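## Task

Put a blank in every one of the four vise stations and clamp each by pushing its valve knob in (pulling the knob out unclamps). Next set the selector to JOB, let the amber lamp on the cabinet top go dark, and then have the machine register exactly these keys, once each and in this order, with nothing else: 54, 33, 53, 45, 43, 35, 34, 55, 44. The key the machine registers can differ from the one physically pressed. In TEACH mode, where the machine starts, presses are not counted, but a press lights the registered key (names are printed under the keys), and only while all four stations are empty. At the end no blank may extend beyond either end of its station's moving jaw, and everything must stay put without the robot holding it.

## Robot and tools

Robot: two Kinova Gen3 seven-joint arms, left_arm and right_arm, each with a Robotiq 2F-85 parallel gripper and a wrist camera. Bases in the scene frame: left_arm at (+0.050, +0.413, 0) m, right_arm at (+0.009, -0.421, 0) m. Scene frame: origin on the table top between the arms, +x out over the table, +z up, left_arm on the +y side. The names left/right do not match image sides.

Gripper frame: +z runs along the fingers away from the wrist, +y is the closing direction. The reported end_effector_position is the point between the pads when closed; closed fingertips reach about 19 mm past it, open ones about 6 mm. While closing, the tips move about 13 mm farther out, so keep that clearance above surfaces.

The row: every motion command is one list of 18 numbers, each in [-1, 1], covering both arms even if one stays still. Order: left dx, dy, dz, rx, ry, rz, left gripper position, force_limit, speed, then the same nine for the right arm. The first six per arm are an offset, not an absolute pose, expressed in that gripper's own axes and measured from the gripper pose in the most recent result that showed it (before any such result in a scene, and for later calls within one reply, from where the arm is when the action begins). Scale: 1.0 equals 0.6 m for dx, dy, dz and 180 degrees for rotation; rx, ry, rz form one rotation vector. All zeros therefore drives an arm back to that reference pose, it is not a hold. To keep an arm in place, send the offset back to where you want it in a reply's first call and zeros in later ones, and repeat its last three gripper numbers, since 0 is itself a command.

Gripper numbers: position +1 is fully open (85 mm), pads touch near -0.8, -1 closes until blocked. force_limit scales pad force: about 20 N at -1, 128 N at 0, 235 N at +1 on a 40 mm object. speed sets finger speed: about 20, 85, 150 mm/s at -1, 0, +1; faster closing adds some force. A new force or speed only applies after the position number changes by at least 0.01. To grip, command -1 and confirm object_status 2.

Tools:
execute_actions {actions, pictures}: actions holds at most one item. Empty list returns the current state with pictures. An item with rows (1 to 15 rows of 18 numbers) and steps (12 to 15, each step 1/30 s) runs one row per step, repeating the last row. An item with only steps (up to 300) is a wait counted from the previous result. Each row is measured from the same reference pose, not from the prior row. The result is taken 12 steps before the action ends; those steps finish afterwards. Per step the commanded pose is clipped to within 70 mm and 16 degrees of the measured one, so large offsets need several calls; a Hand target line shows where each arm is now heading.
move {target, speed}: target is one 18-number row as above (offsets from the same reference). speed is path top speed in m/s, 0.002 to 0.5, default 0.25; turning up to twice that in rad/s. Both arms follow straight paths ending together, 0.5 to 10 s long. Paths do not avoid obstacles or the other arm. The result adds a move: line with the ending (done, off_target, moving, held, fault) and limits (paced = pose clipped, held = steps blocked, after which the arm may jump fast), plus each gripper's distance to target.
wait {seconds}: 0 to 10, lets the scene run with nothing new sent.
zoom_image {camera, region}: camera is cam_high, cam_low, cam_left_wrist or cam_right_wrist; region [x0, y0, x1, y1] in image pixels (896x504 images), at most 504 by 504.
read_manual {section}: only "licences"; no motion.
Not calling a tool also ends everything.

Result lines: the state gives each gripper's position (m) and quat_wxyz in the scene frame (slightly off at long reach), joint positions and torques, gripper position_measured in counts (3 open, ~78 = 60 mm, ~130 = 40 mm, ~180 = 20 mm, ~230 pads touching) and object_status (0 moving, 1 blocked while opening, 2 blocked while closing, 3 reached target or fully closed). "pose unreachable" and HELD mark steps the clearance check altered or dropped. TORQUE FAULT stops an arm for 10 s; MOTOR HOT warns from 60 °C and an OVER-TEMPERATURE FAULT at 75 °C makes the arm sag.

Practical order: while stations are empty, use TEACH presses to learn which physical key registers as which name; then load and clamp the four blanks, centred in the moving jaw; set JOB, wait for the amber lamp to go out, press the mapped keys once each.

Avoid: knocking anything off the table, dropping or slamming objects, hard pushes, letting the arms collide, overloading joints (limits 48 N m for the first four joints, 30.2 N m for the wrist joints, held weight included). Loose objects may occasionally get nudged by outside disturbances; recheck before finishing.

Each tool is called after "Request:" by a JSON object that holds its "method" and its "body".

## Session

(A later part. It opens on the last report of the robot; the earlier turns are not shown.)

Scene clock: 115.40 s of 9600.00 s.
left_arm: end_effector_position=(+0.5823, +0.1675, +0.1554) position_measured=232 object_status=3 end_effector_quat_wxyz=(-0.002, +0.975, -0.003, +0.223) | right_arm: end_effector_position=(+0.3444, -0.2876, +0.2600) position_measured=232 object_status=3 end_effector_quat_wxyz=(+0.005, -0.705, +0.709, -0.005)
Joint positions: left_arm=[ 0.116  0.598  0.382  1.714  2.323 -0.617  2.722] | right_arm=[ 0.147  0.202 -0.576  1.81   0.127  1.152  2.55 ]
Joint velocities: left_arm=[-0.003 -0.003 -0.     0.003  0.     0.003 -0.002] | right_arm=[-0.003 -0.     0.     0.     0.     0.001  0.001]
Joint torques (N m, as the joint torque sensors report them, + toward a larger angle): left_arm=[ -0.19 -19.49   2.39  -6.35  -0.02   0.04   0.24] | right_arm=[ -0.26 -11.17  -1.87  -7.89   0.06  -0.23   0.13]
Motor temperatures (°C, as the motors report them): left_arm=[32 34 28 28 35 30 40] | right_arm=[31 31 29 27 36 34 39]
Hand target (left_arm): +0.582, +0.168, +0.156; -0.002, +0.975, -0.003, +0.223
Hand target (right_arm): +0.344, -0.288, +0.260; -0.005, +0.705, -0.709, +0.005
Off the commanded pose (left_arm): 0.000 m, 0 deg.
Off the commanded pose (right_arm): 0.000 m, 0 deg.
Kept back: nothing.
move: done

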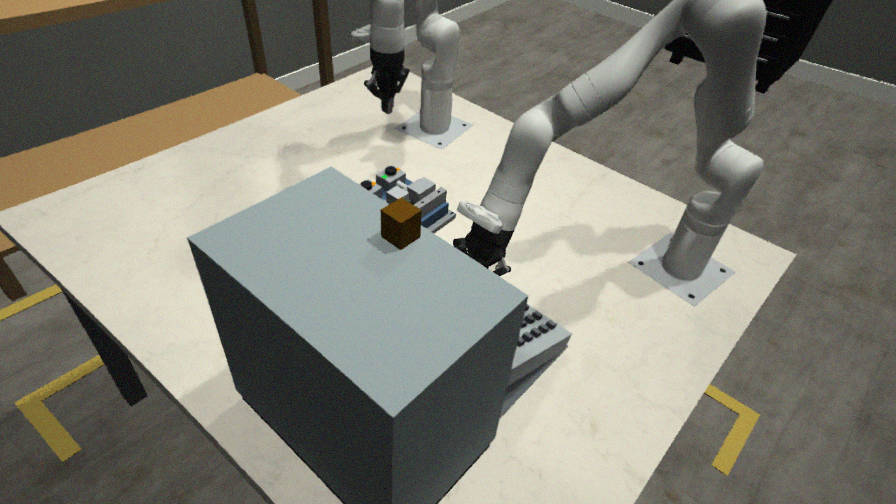

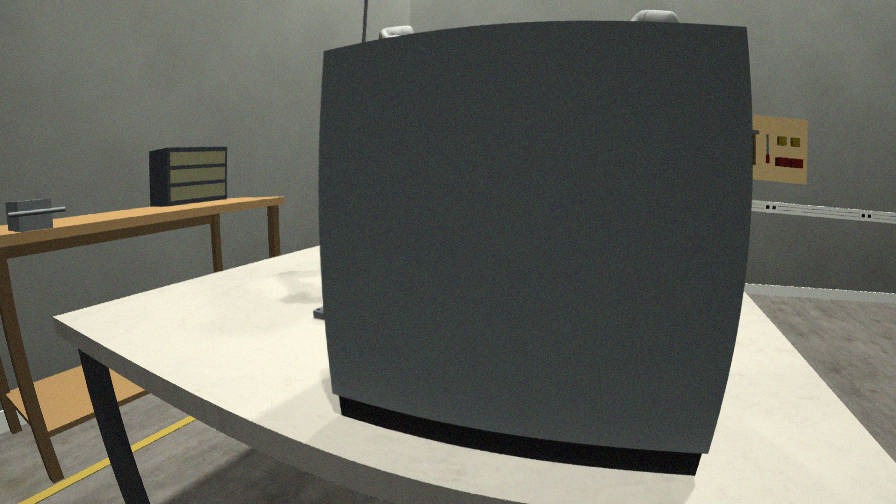

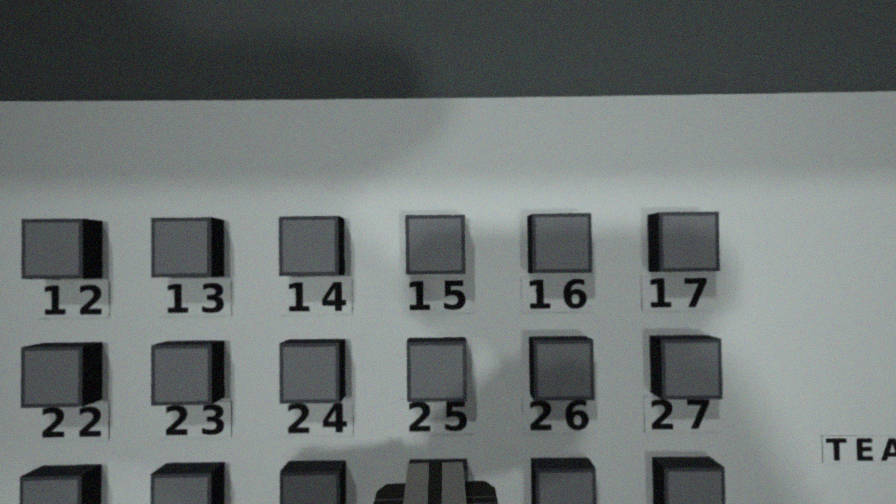

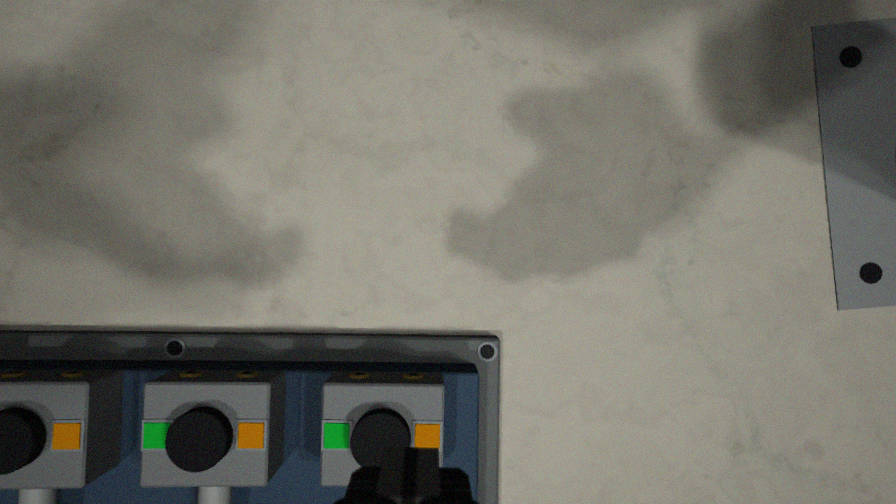

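Press 35, go to 56.

Request:
{"method": "move", "body": {"target": [0,0,0.031,0,0,0,-1,0,-0.5,0,0,0,0,0,0,-1,0,1], "speed": 0.03}}

Request:
{"method": "move", "body": {"target": [0,0,-0.026,0,0,0,-1,0,-0.5,0,0,0,0,0,0,-1,0,1], "speed": 0.08}}

Request:
{"method": "move", "body": {"target": [-0.114,0.057,-0.001,0,0,0,-1,0,-0.5,0,0,0,0,0,0,-1,0,1], "speed": 0.15}}

Scene clock: 116.67 s of 9600.00 s.
left_arm: end_effector_position=(+0.5892, +0.1675, +0.1413) position_measured=232 object_status=3 end_effector_quat_wxyz=(-0.003, +0.975, -0.003, +0.224) | right_arm: end_effector_position=(+0.3444, -0.2876, +0.2600) position_measured=232 object_status=3 end_effector_quat_wxyz=(+0.005, -0.705, +0.709, -0.005)
Joint positions: left_arm=[ 0.126  0.629  0.36   1.709  2.298 -0.591  2.742] | right_arm=[ 0.147  0.202 -0.576  1.81   0.127  1.152  2.55 ]
Joint velocities: left_arm=[ 0.004  0.    -0.003  0.002 -0.006  0.001  0.004] | right_arm=[ 0.001 -0.    -0.001 -0.001 -0.001  0.    -0.001]
Joint torques (N m, as the joint torque sensors report them, + toward a larger angle): left_arm=[ -0.83 -15.27   1.51  -8.11  -1.08   1.94   0.13] | right_arm=[ -0.42 -11.23  -1.59  -7.86  -0.04  -0.2    0.02]
Motor temperatures (°C, as the motors report them): left_arm=[32 34 28 28 35 30 40] | right_arm=[31 31 29 27 36 34 39]
Hand target (left_arm): +0.590, +0.168, +0.139; -0.002, +0.975, -0.003, +0.223
Hand target (right_arm): +0.344, -0.288, +0.260; -0.005, +0.705, -0.709, +0.005
Off the commanded pose (left_arm): 0.003 m, 0 deg.
Off the commanded pose (right_arm): 0.000 m, 0 deg.
Kept back: nothing.
move: done

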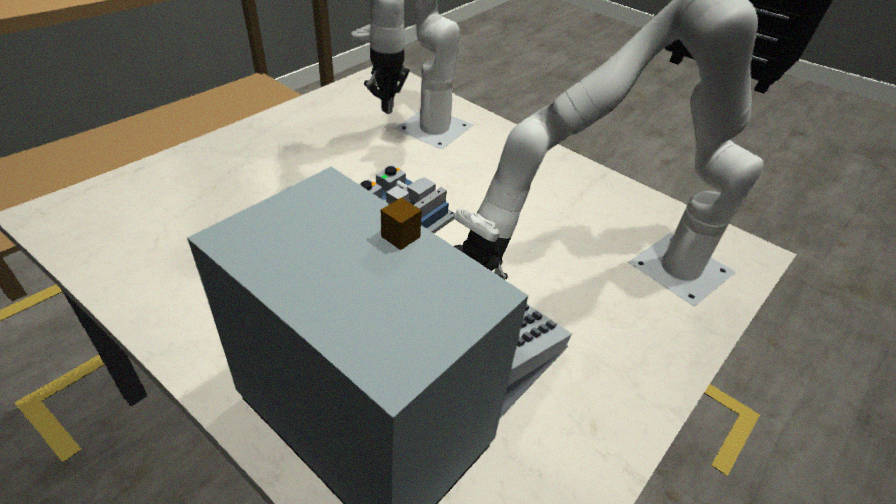

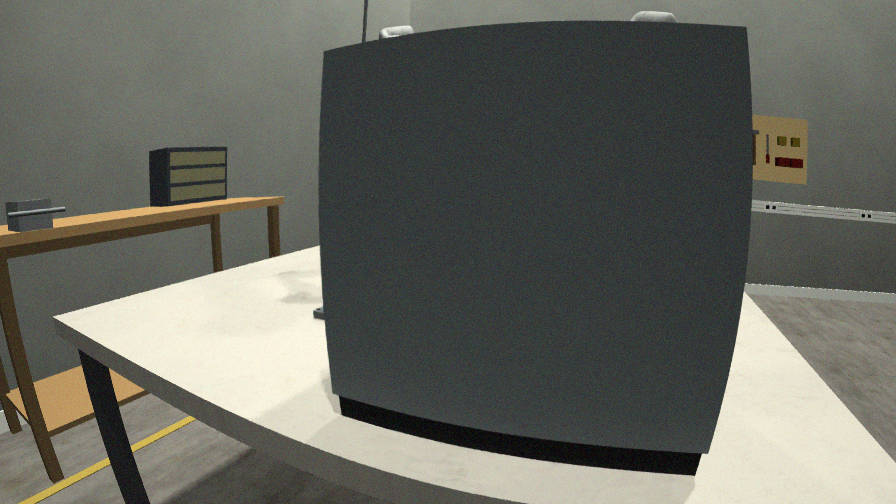

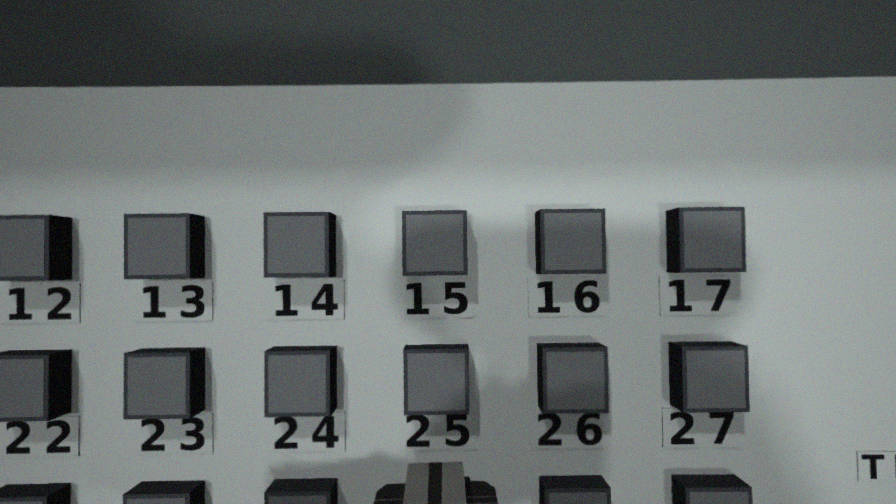

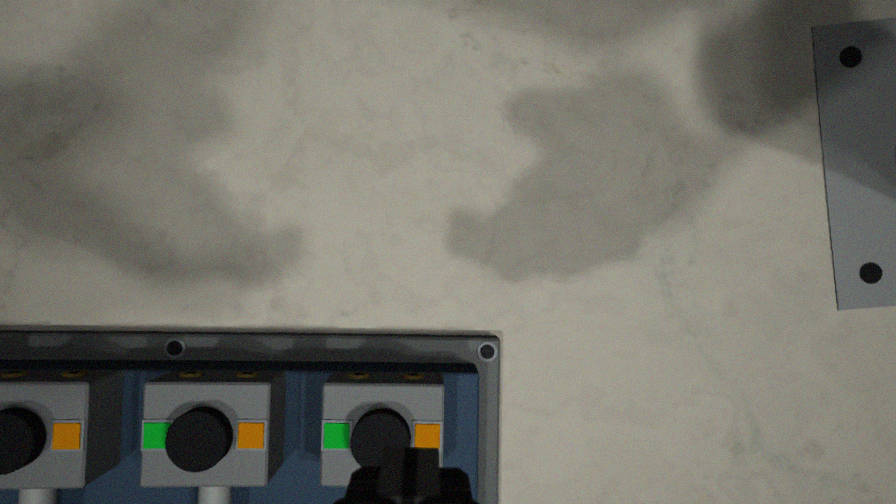

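Scene clock: 117.40 s of 9600.00 s.
left_arm: end_effector_position=(+0.5824, +0.1674, +0.1550) position_measured=232 object_status=3 end_effector_quat_wxyz=(-0.003, +0.975, -0.003, +0.224) | right_arm: end_effector_position=(+0.3444, -0.2876, +0.2600) position_measured=232 object_status=3 end_effector_quat_wxyz=(+0.005, -0.705, +0.709, -0.005)
Joint positions: left_arm=[ 0.118  0.598  0.38   1.715  2.321 -0.616  2.725] | right_arm=[ 0.147  0.202 -0.576  1.81   0.127  1.152  2.55 ]
Joint velocities: left_arm=[-0.002 -0.005  0.002 -0.     0.002 -0.005 -0.002] | right_arm=[-0.001 -0.001  0.001  0.    -0.    -0.    -0.001]
Joint torques (N m, as the joint torque sensors report them, + toward a larger angle): left_arm=[  0.03 -19.74   2.52  -6.77  -0.05   0.38   0.24] | right_arm=[ -0.08 -11.2   -1.66  -7.98   0.06  -0.23  -0.07]
Motor temperatures (°C, as the motors report them): left_arm=[32 34 28 28 35 30 40] | right_arm=[31 31 29 27 36 34 39]
Hand target (left_arm): +0.582, +0.167, +0.155; -0.003, +0.975, -0.003, +0.224
Hand target (right_arm): +0.344, -0.288, +0.260; -0.005, +0.705, -0.709, +0.005
Off the commanded pose (left_arm): 0.000 m, 0 deg.
Off the commanded pose (right_arm): 0.000 m, 0 deg.
Kept back: nothing.
move: done

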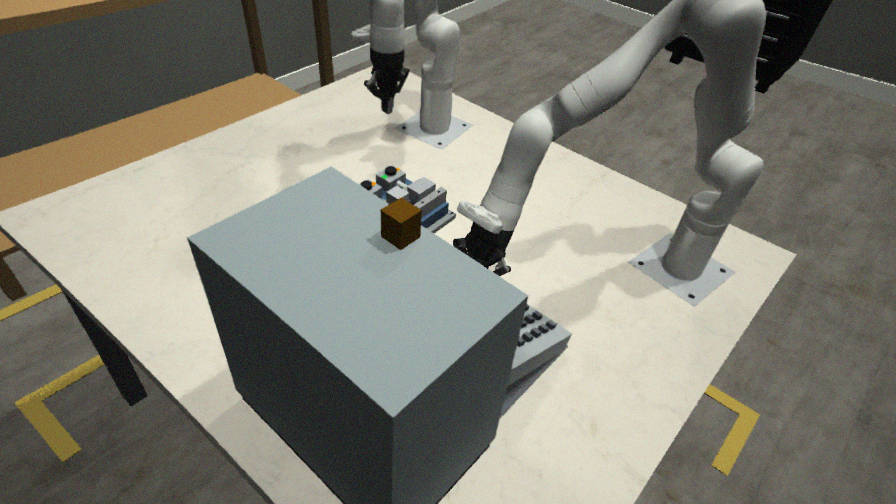

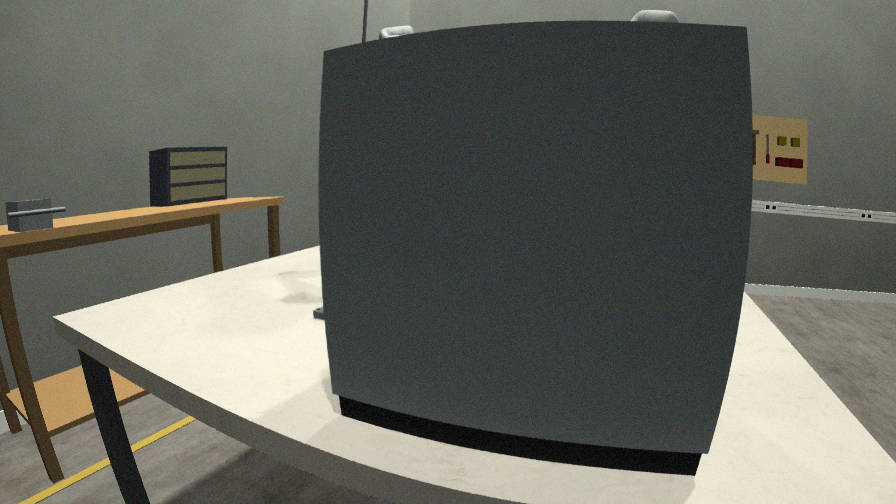

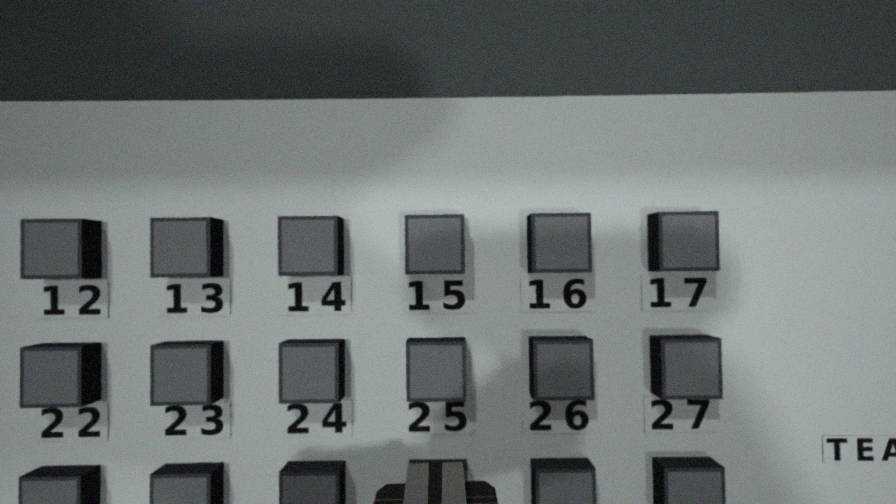

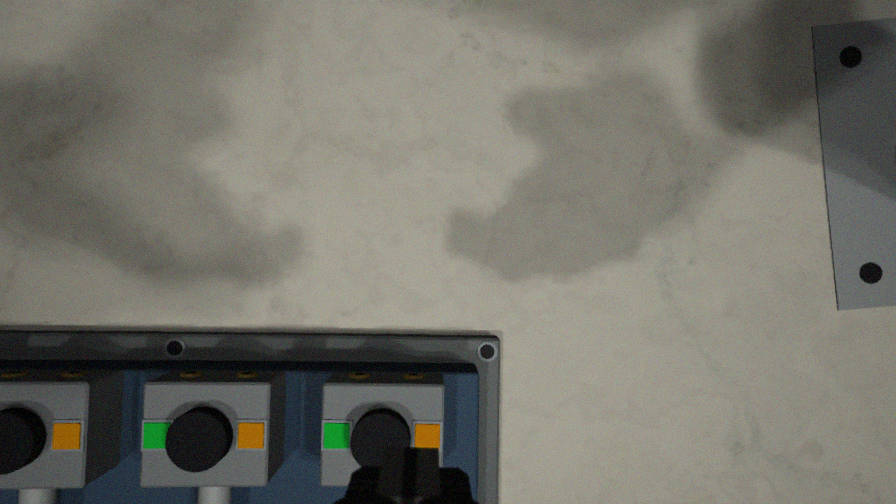

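Scene clock: 118.43 s of 9600.00 s.
left_arm: end_effector_position=(+0.5207, +0.1338, +0.1255) position_measured=232 object_status=3 end_effector_quat_wxyz=(-0.003, +0.975, -0.003, +0.223) | right_arm: end_effector_position=(+0.3444, -0.2876, +0.2600) position_measured=232 object_status=3 end_effector_quat_wxyz=(+0.005, -0.705, +0.709, -0.005)
Joint positions: left_arm=[ 0.308  0.585  0.285  1.849  2.217 -0.547  2.988] | right_arm=[ 0.147  0.202 -0.576  1.81   0.127  1.152  2.55 ]
Joint velocities: left_arm=[ 0.009 -0.    -0.001  0.001 -0.004  0.     0.007] | right_arm=[-0.    -0.     0.    -0.    -0.001  0.     0.   ]
Joint torques (N m, as the joint torque sensors report them, + toward a larger angle): left_arm=[  0.37 -18.48   2.15  -5.47  -0.3    0.02   0.19] | right_arm=[ -0.2  -11.28  -1.55  -7.88   0.16  -0.18   0.04]
Motor temperatures (°C, as the motors report them): left_arm=[32 34 28 28 35 30 40] | right_arm=[31 31 29 27 36 34 39]
Hand target (left_arm): +0.520, +0.133, +0.126; -0.003, +0.975, -0.003, +0.223
Hand target (right_arm): +0.344, -0.288, +0.260; -0.005, +0.705, -0.709, +0.005
Off the commanded pose (left_arm): 0.000 m, 0 deg.
Off the commanded pose (right_arm): 0.000 m, 0 deg.
Kept back: nothing.
move: done

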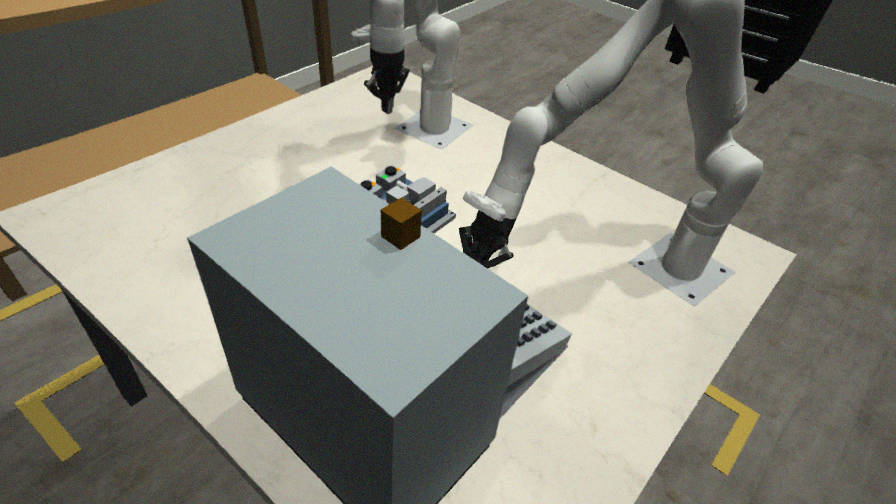

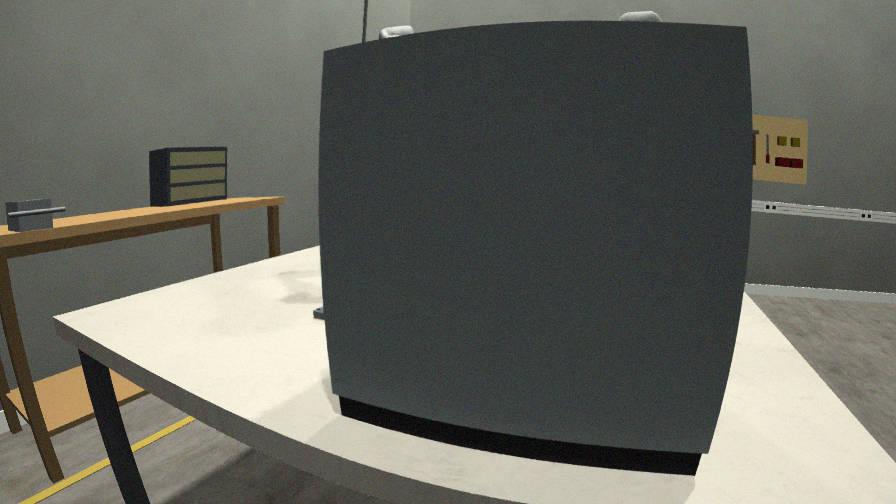

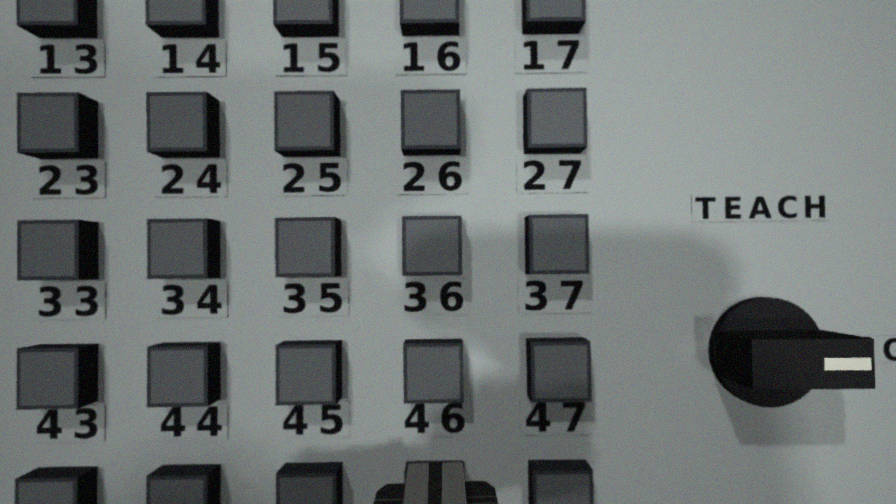

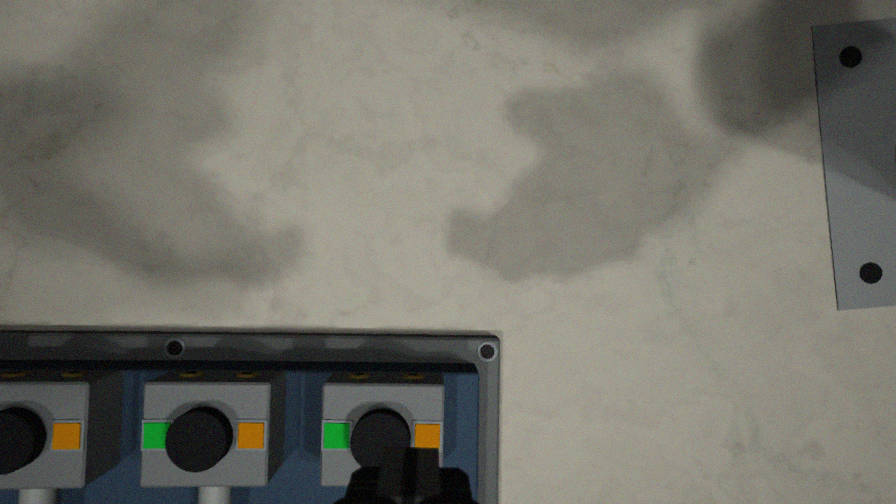

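Press 56, go to 45.

Request:
{"method": "move", "body": {"target": [0,-0.001,0.03,0,0,0,-1,0,-0.5,0,0,0,0,0,0,-1,0,1], "speed": 0.03}}

Request:
{"method": "move", "body": {"target": [0,0,-0.026,0,0,0,-1,0,-0.5,0,0,0,0,0,0,-1,0,1], "speed": 0.08}}

Request:
{"method": "move", "body": {"target": [0.058,-0.057,0,0,0,0,-1,0,-0.5,0,0,0,0,0,0,-1,0,1], "speed": 0.15}}

Scene clock: 119.73 s of 9600.00 s.
left_arm: end_effector_position=(+0.5272, +0.1341, +0.1119) position_measured=232 object_status=3 end_effector_quat_wxyz=(-0.003, +0.975, -0.003, +0.224) | right_arm: end_effector_position=(+0.3444, -0.2876, +0.2600) position_measured=232 object_status=3 end_effector_quat_wxyz=(+0.005, -0.705, +0.709, -0.005)
Joint positions: left_arm=[ 0.319  0.615  0.258  1.845  2.184 -0.516  3.015] | right_arm=[ 0.147  0.202 -0.576  1.81   0.127  1.152  2.55 ]
Joint velocities: left_arm=[ 0.004 -0.001 -0.004  0.003 -0.007  0.004  0.006] | right_arm=[-0.001  0.001  0.     0.001 -0.     0.001 -0.001]
Joint torques (N m, as the joint torque sensors report them, + toward a larger angle): left_arm=[ -1.57 -14.29   0.05  -7.8   -0.85   1.61   0.04] | right_arm=[ -0.31 -11.25  -1.61  -7.76   0.08  -0.23   0.04]
Motor temperatures (°C, as the motors report them): left_arm=[32 34 28 28 35 30 40] | right_arm=[31 31 29 27 36 34 39]
Hand target (left_arm): +0.529, +0.135, +0.109; -0.003, +0.975, -0.003, +0.223
Hand target (right_arm): +0.344, -0.288, +0.260; -0.005, +0.705, -0.709, +0.005
Off the commanded pose (left_arm): 0.003 m, 0 deg.
Off the commanded pose (right_arm): 0.000 m, 0 deg.
Kept back: nothing.
move: done

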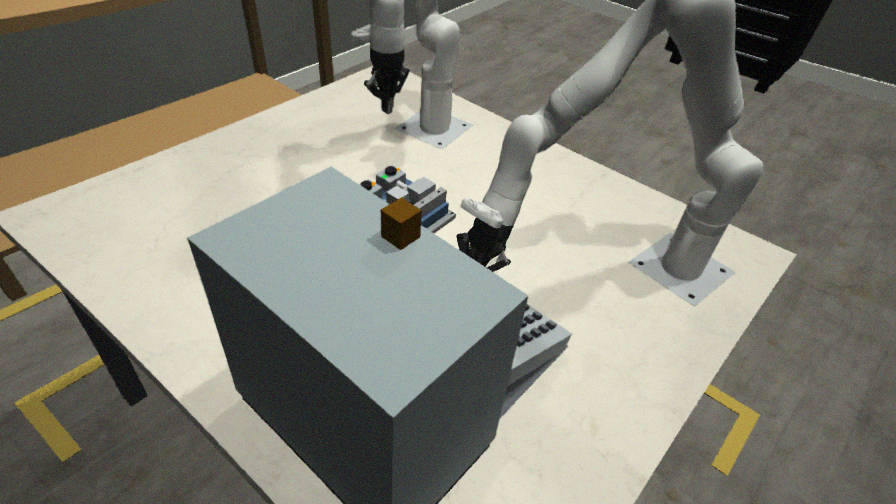

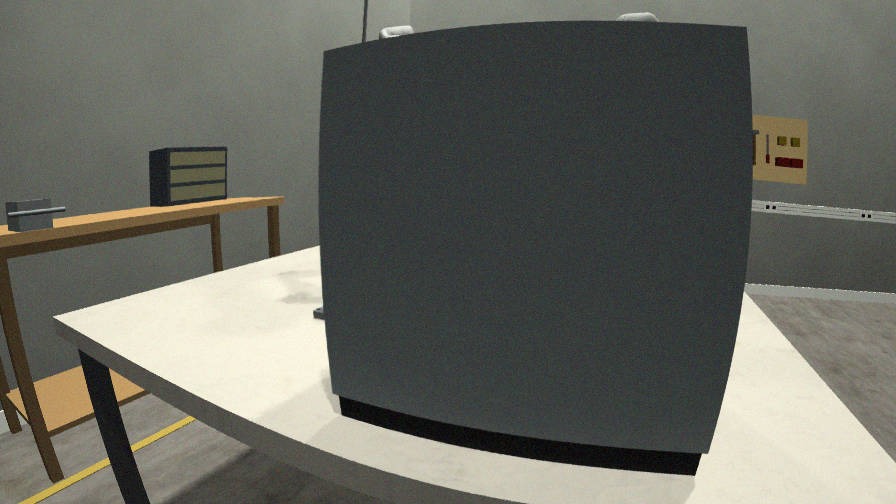

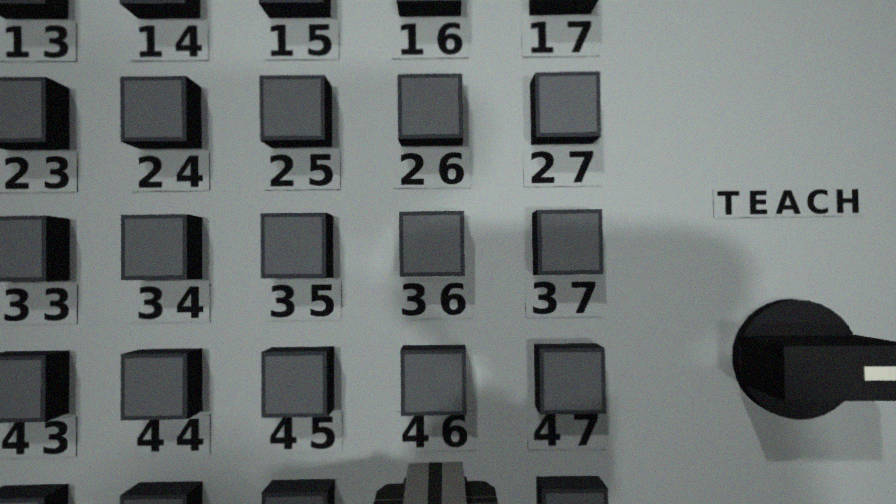

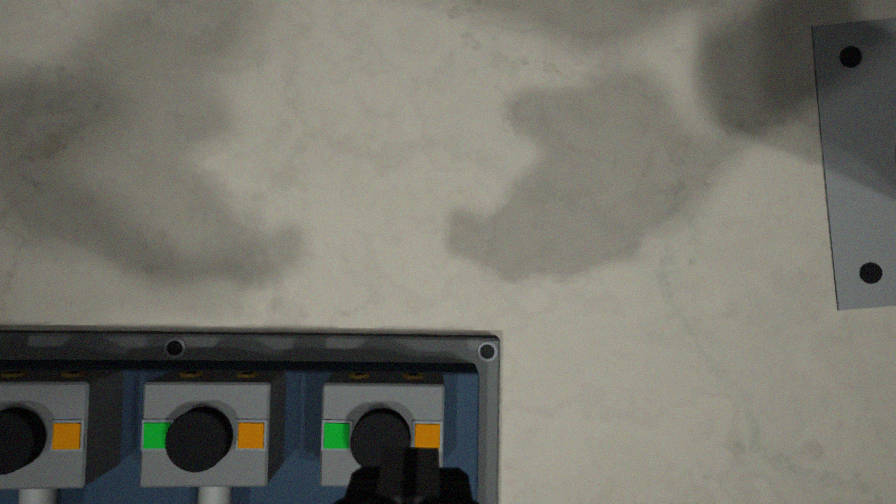

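Scene clock: 120.47 s of 9600.00 s.
left_arm: end_effector_position=(+0.5204, +0.1340, +0.1256) position_measured=232 object_status=3 end_effector_quat_wxyz=(-0.003, +0.975, -0.003, +0.224) | right_arm: end_effector_position=(+0.3444, -0.2876, +0.2600) position_measured=232 object_status=3 end_effector_quat_wxyz=(+0.005, -0.705, +0.709, -0.005)
Joint positions: left_arm=[ 0.31   0.583  0.283  1.851  2.214 -0.544  2.991] | right_arm=[ 0.147  0.202 -0.576  1.81   0.127  1.152  2.55 ]
Joint velocities: left_arm=[-0.001 -0.005  0.003  0.     0.004 -0.003 -0.004] | right_arm=[ 0.001 -0.    -0.001  0.001  0.    -0.     0.   ]
Joint torques (N m, as the joint torque sensors report them, + toward a larger angle): left_arm=[  0.54 -18.2    1.48  -5.8   -0.31  -0.02   0.15] | right_arm=[ -0.16 -11.16  -1.54  -7.8    0.06  -0.1    0.07]
Motor temperatures (°C, as the motors report them): left_arm=[32 34 28 28 35 30 40] | right_arm=[31 31 29 27 36 34 39]
Hand target (left_arm): +0.520, +0.134, +0.126; -0.003, +0.975, -0.003, +0.224
Hand target (right_arm): +0.344, -0.288, +0.260; -0.005, +0.705, -0.709, +0.005
Off the commanded pose (left_arm): 0.000 m, 0 deg.
Off the commanded pose (right_arm): 0.000 m, 0 deg.
Kept back: nothing.
move: done

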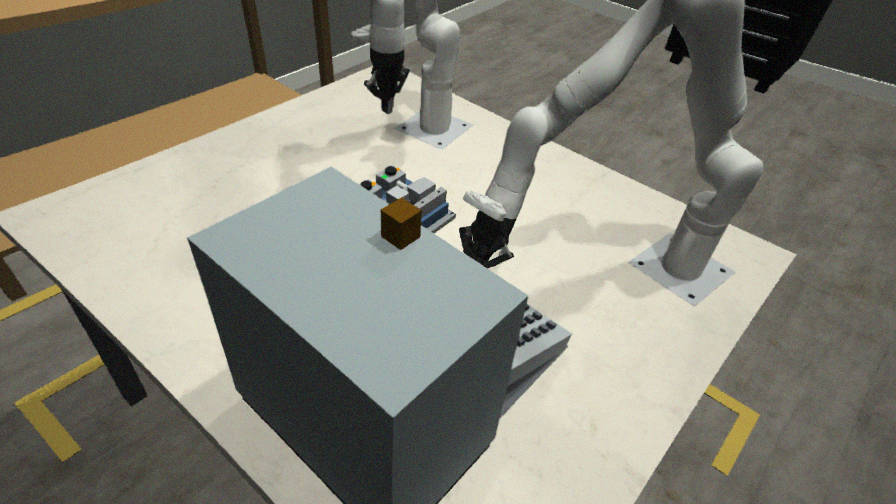

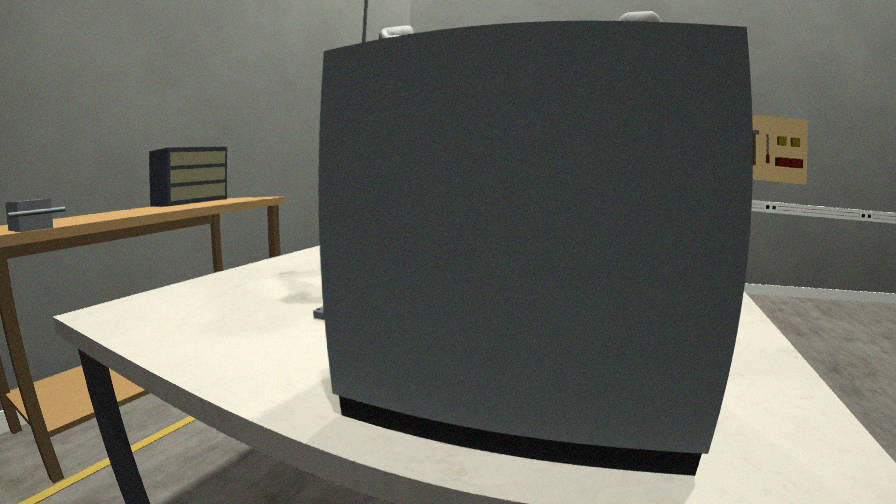

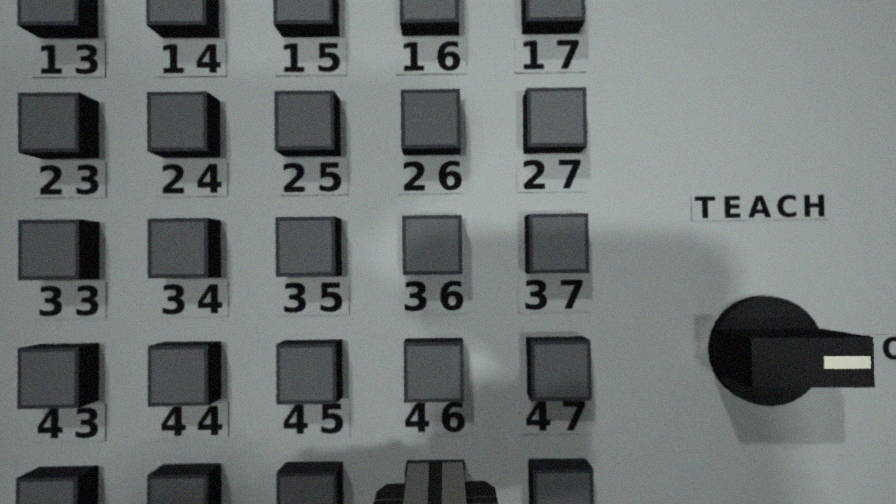

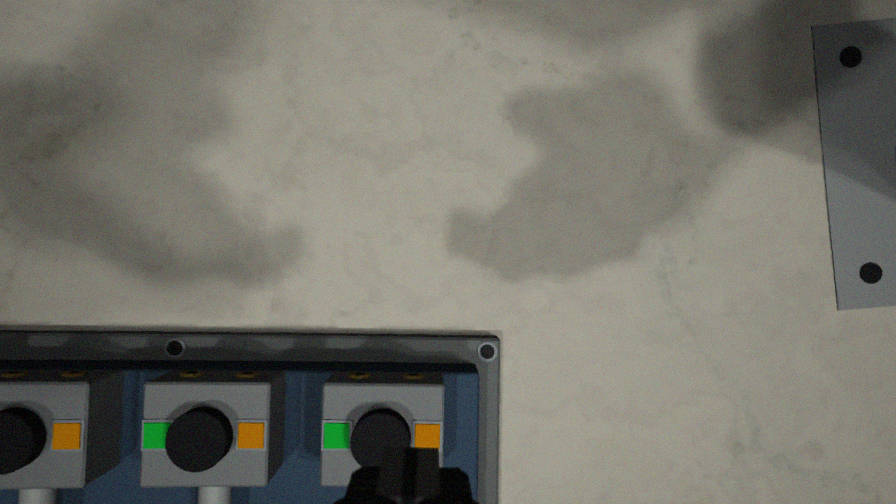

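Scene clock: 121.37 s of 9600.00 s.
left_arm: end_effector_position=(+0.5515, +0.1676, +0.1411) position_measured=232 object_status=3 end_effector_quat_wxyz=(-0.003, +0.975, -0.004, +0.224) | right_arm: end_effector_position=(+0.3444, -0.2876, +0.2600) position_measured=232 object_status=3 end_effector_quat_wxyz=(+0.005, -0.705, +0.709, -0.005)
Joint positions: left_arm=[ 0.174  0.568  0.331  1.822  2.265 -0.549  2.836] | right_arm=[ 0.147  0.202 -0.576  1.81   0.127  1.152  2.55 ]
Joint velocities: left_arm=[-0.007  0.     0.001 -0.002  0.004  0.002 -0.005] | right_arm=[-0.    -0.     0.    -0.001 -0.     0.    -0.   ]
Joint torques (N m, as the joint torque sensors report them, + toward a larger angle): left_arm=[  0.45 -18.21   2.06  -5.91   0.07   0.11   0.4 ] | right_arm=[ -0.12 -11.19  -1.42  -8.05   0.04  -0.3    0.  ]
Motor temperatures (°C, as the motors report them): left_arm=[32 34 28 28 35 30 40] | right_arm=[31 31 29 27 36 34 39]
Hand target (left_arm): +0.552, +0.168, +0.141; -0.003, +0.975, -0.003, +0.224
Hand target (right_arm): +0.344, -0.288, +0.260; -0.005, +0.705, -0.709, +0.005
Off the commanded pose (left_arm): 0.000 m, 0 deg.
Off the commanded pose (right_arm): 0.000 m, 0 deg.
Kept back: nothing.
move: done

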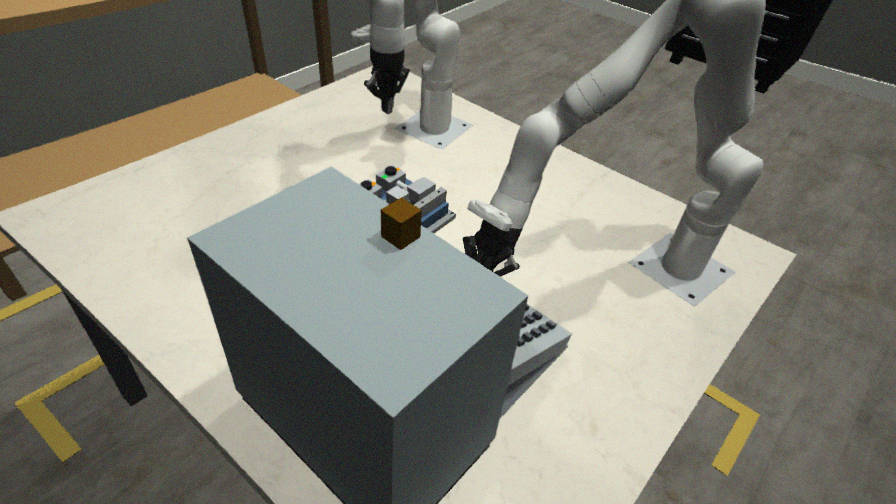

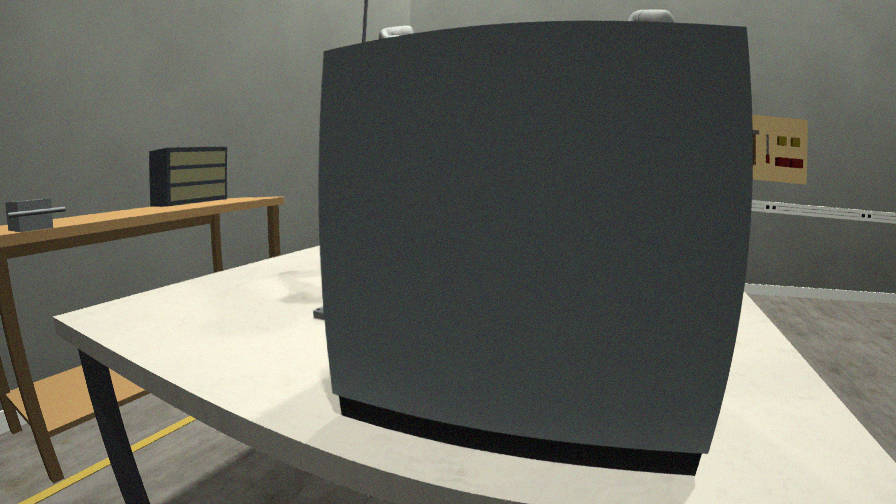

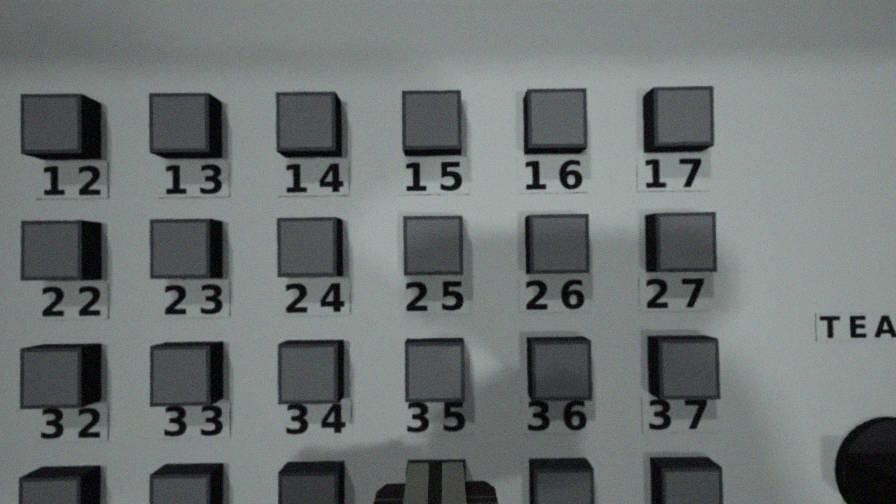

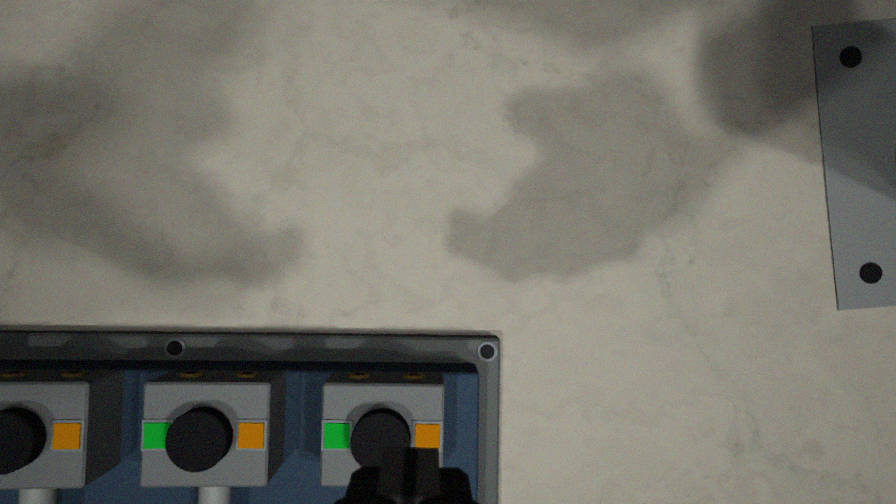

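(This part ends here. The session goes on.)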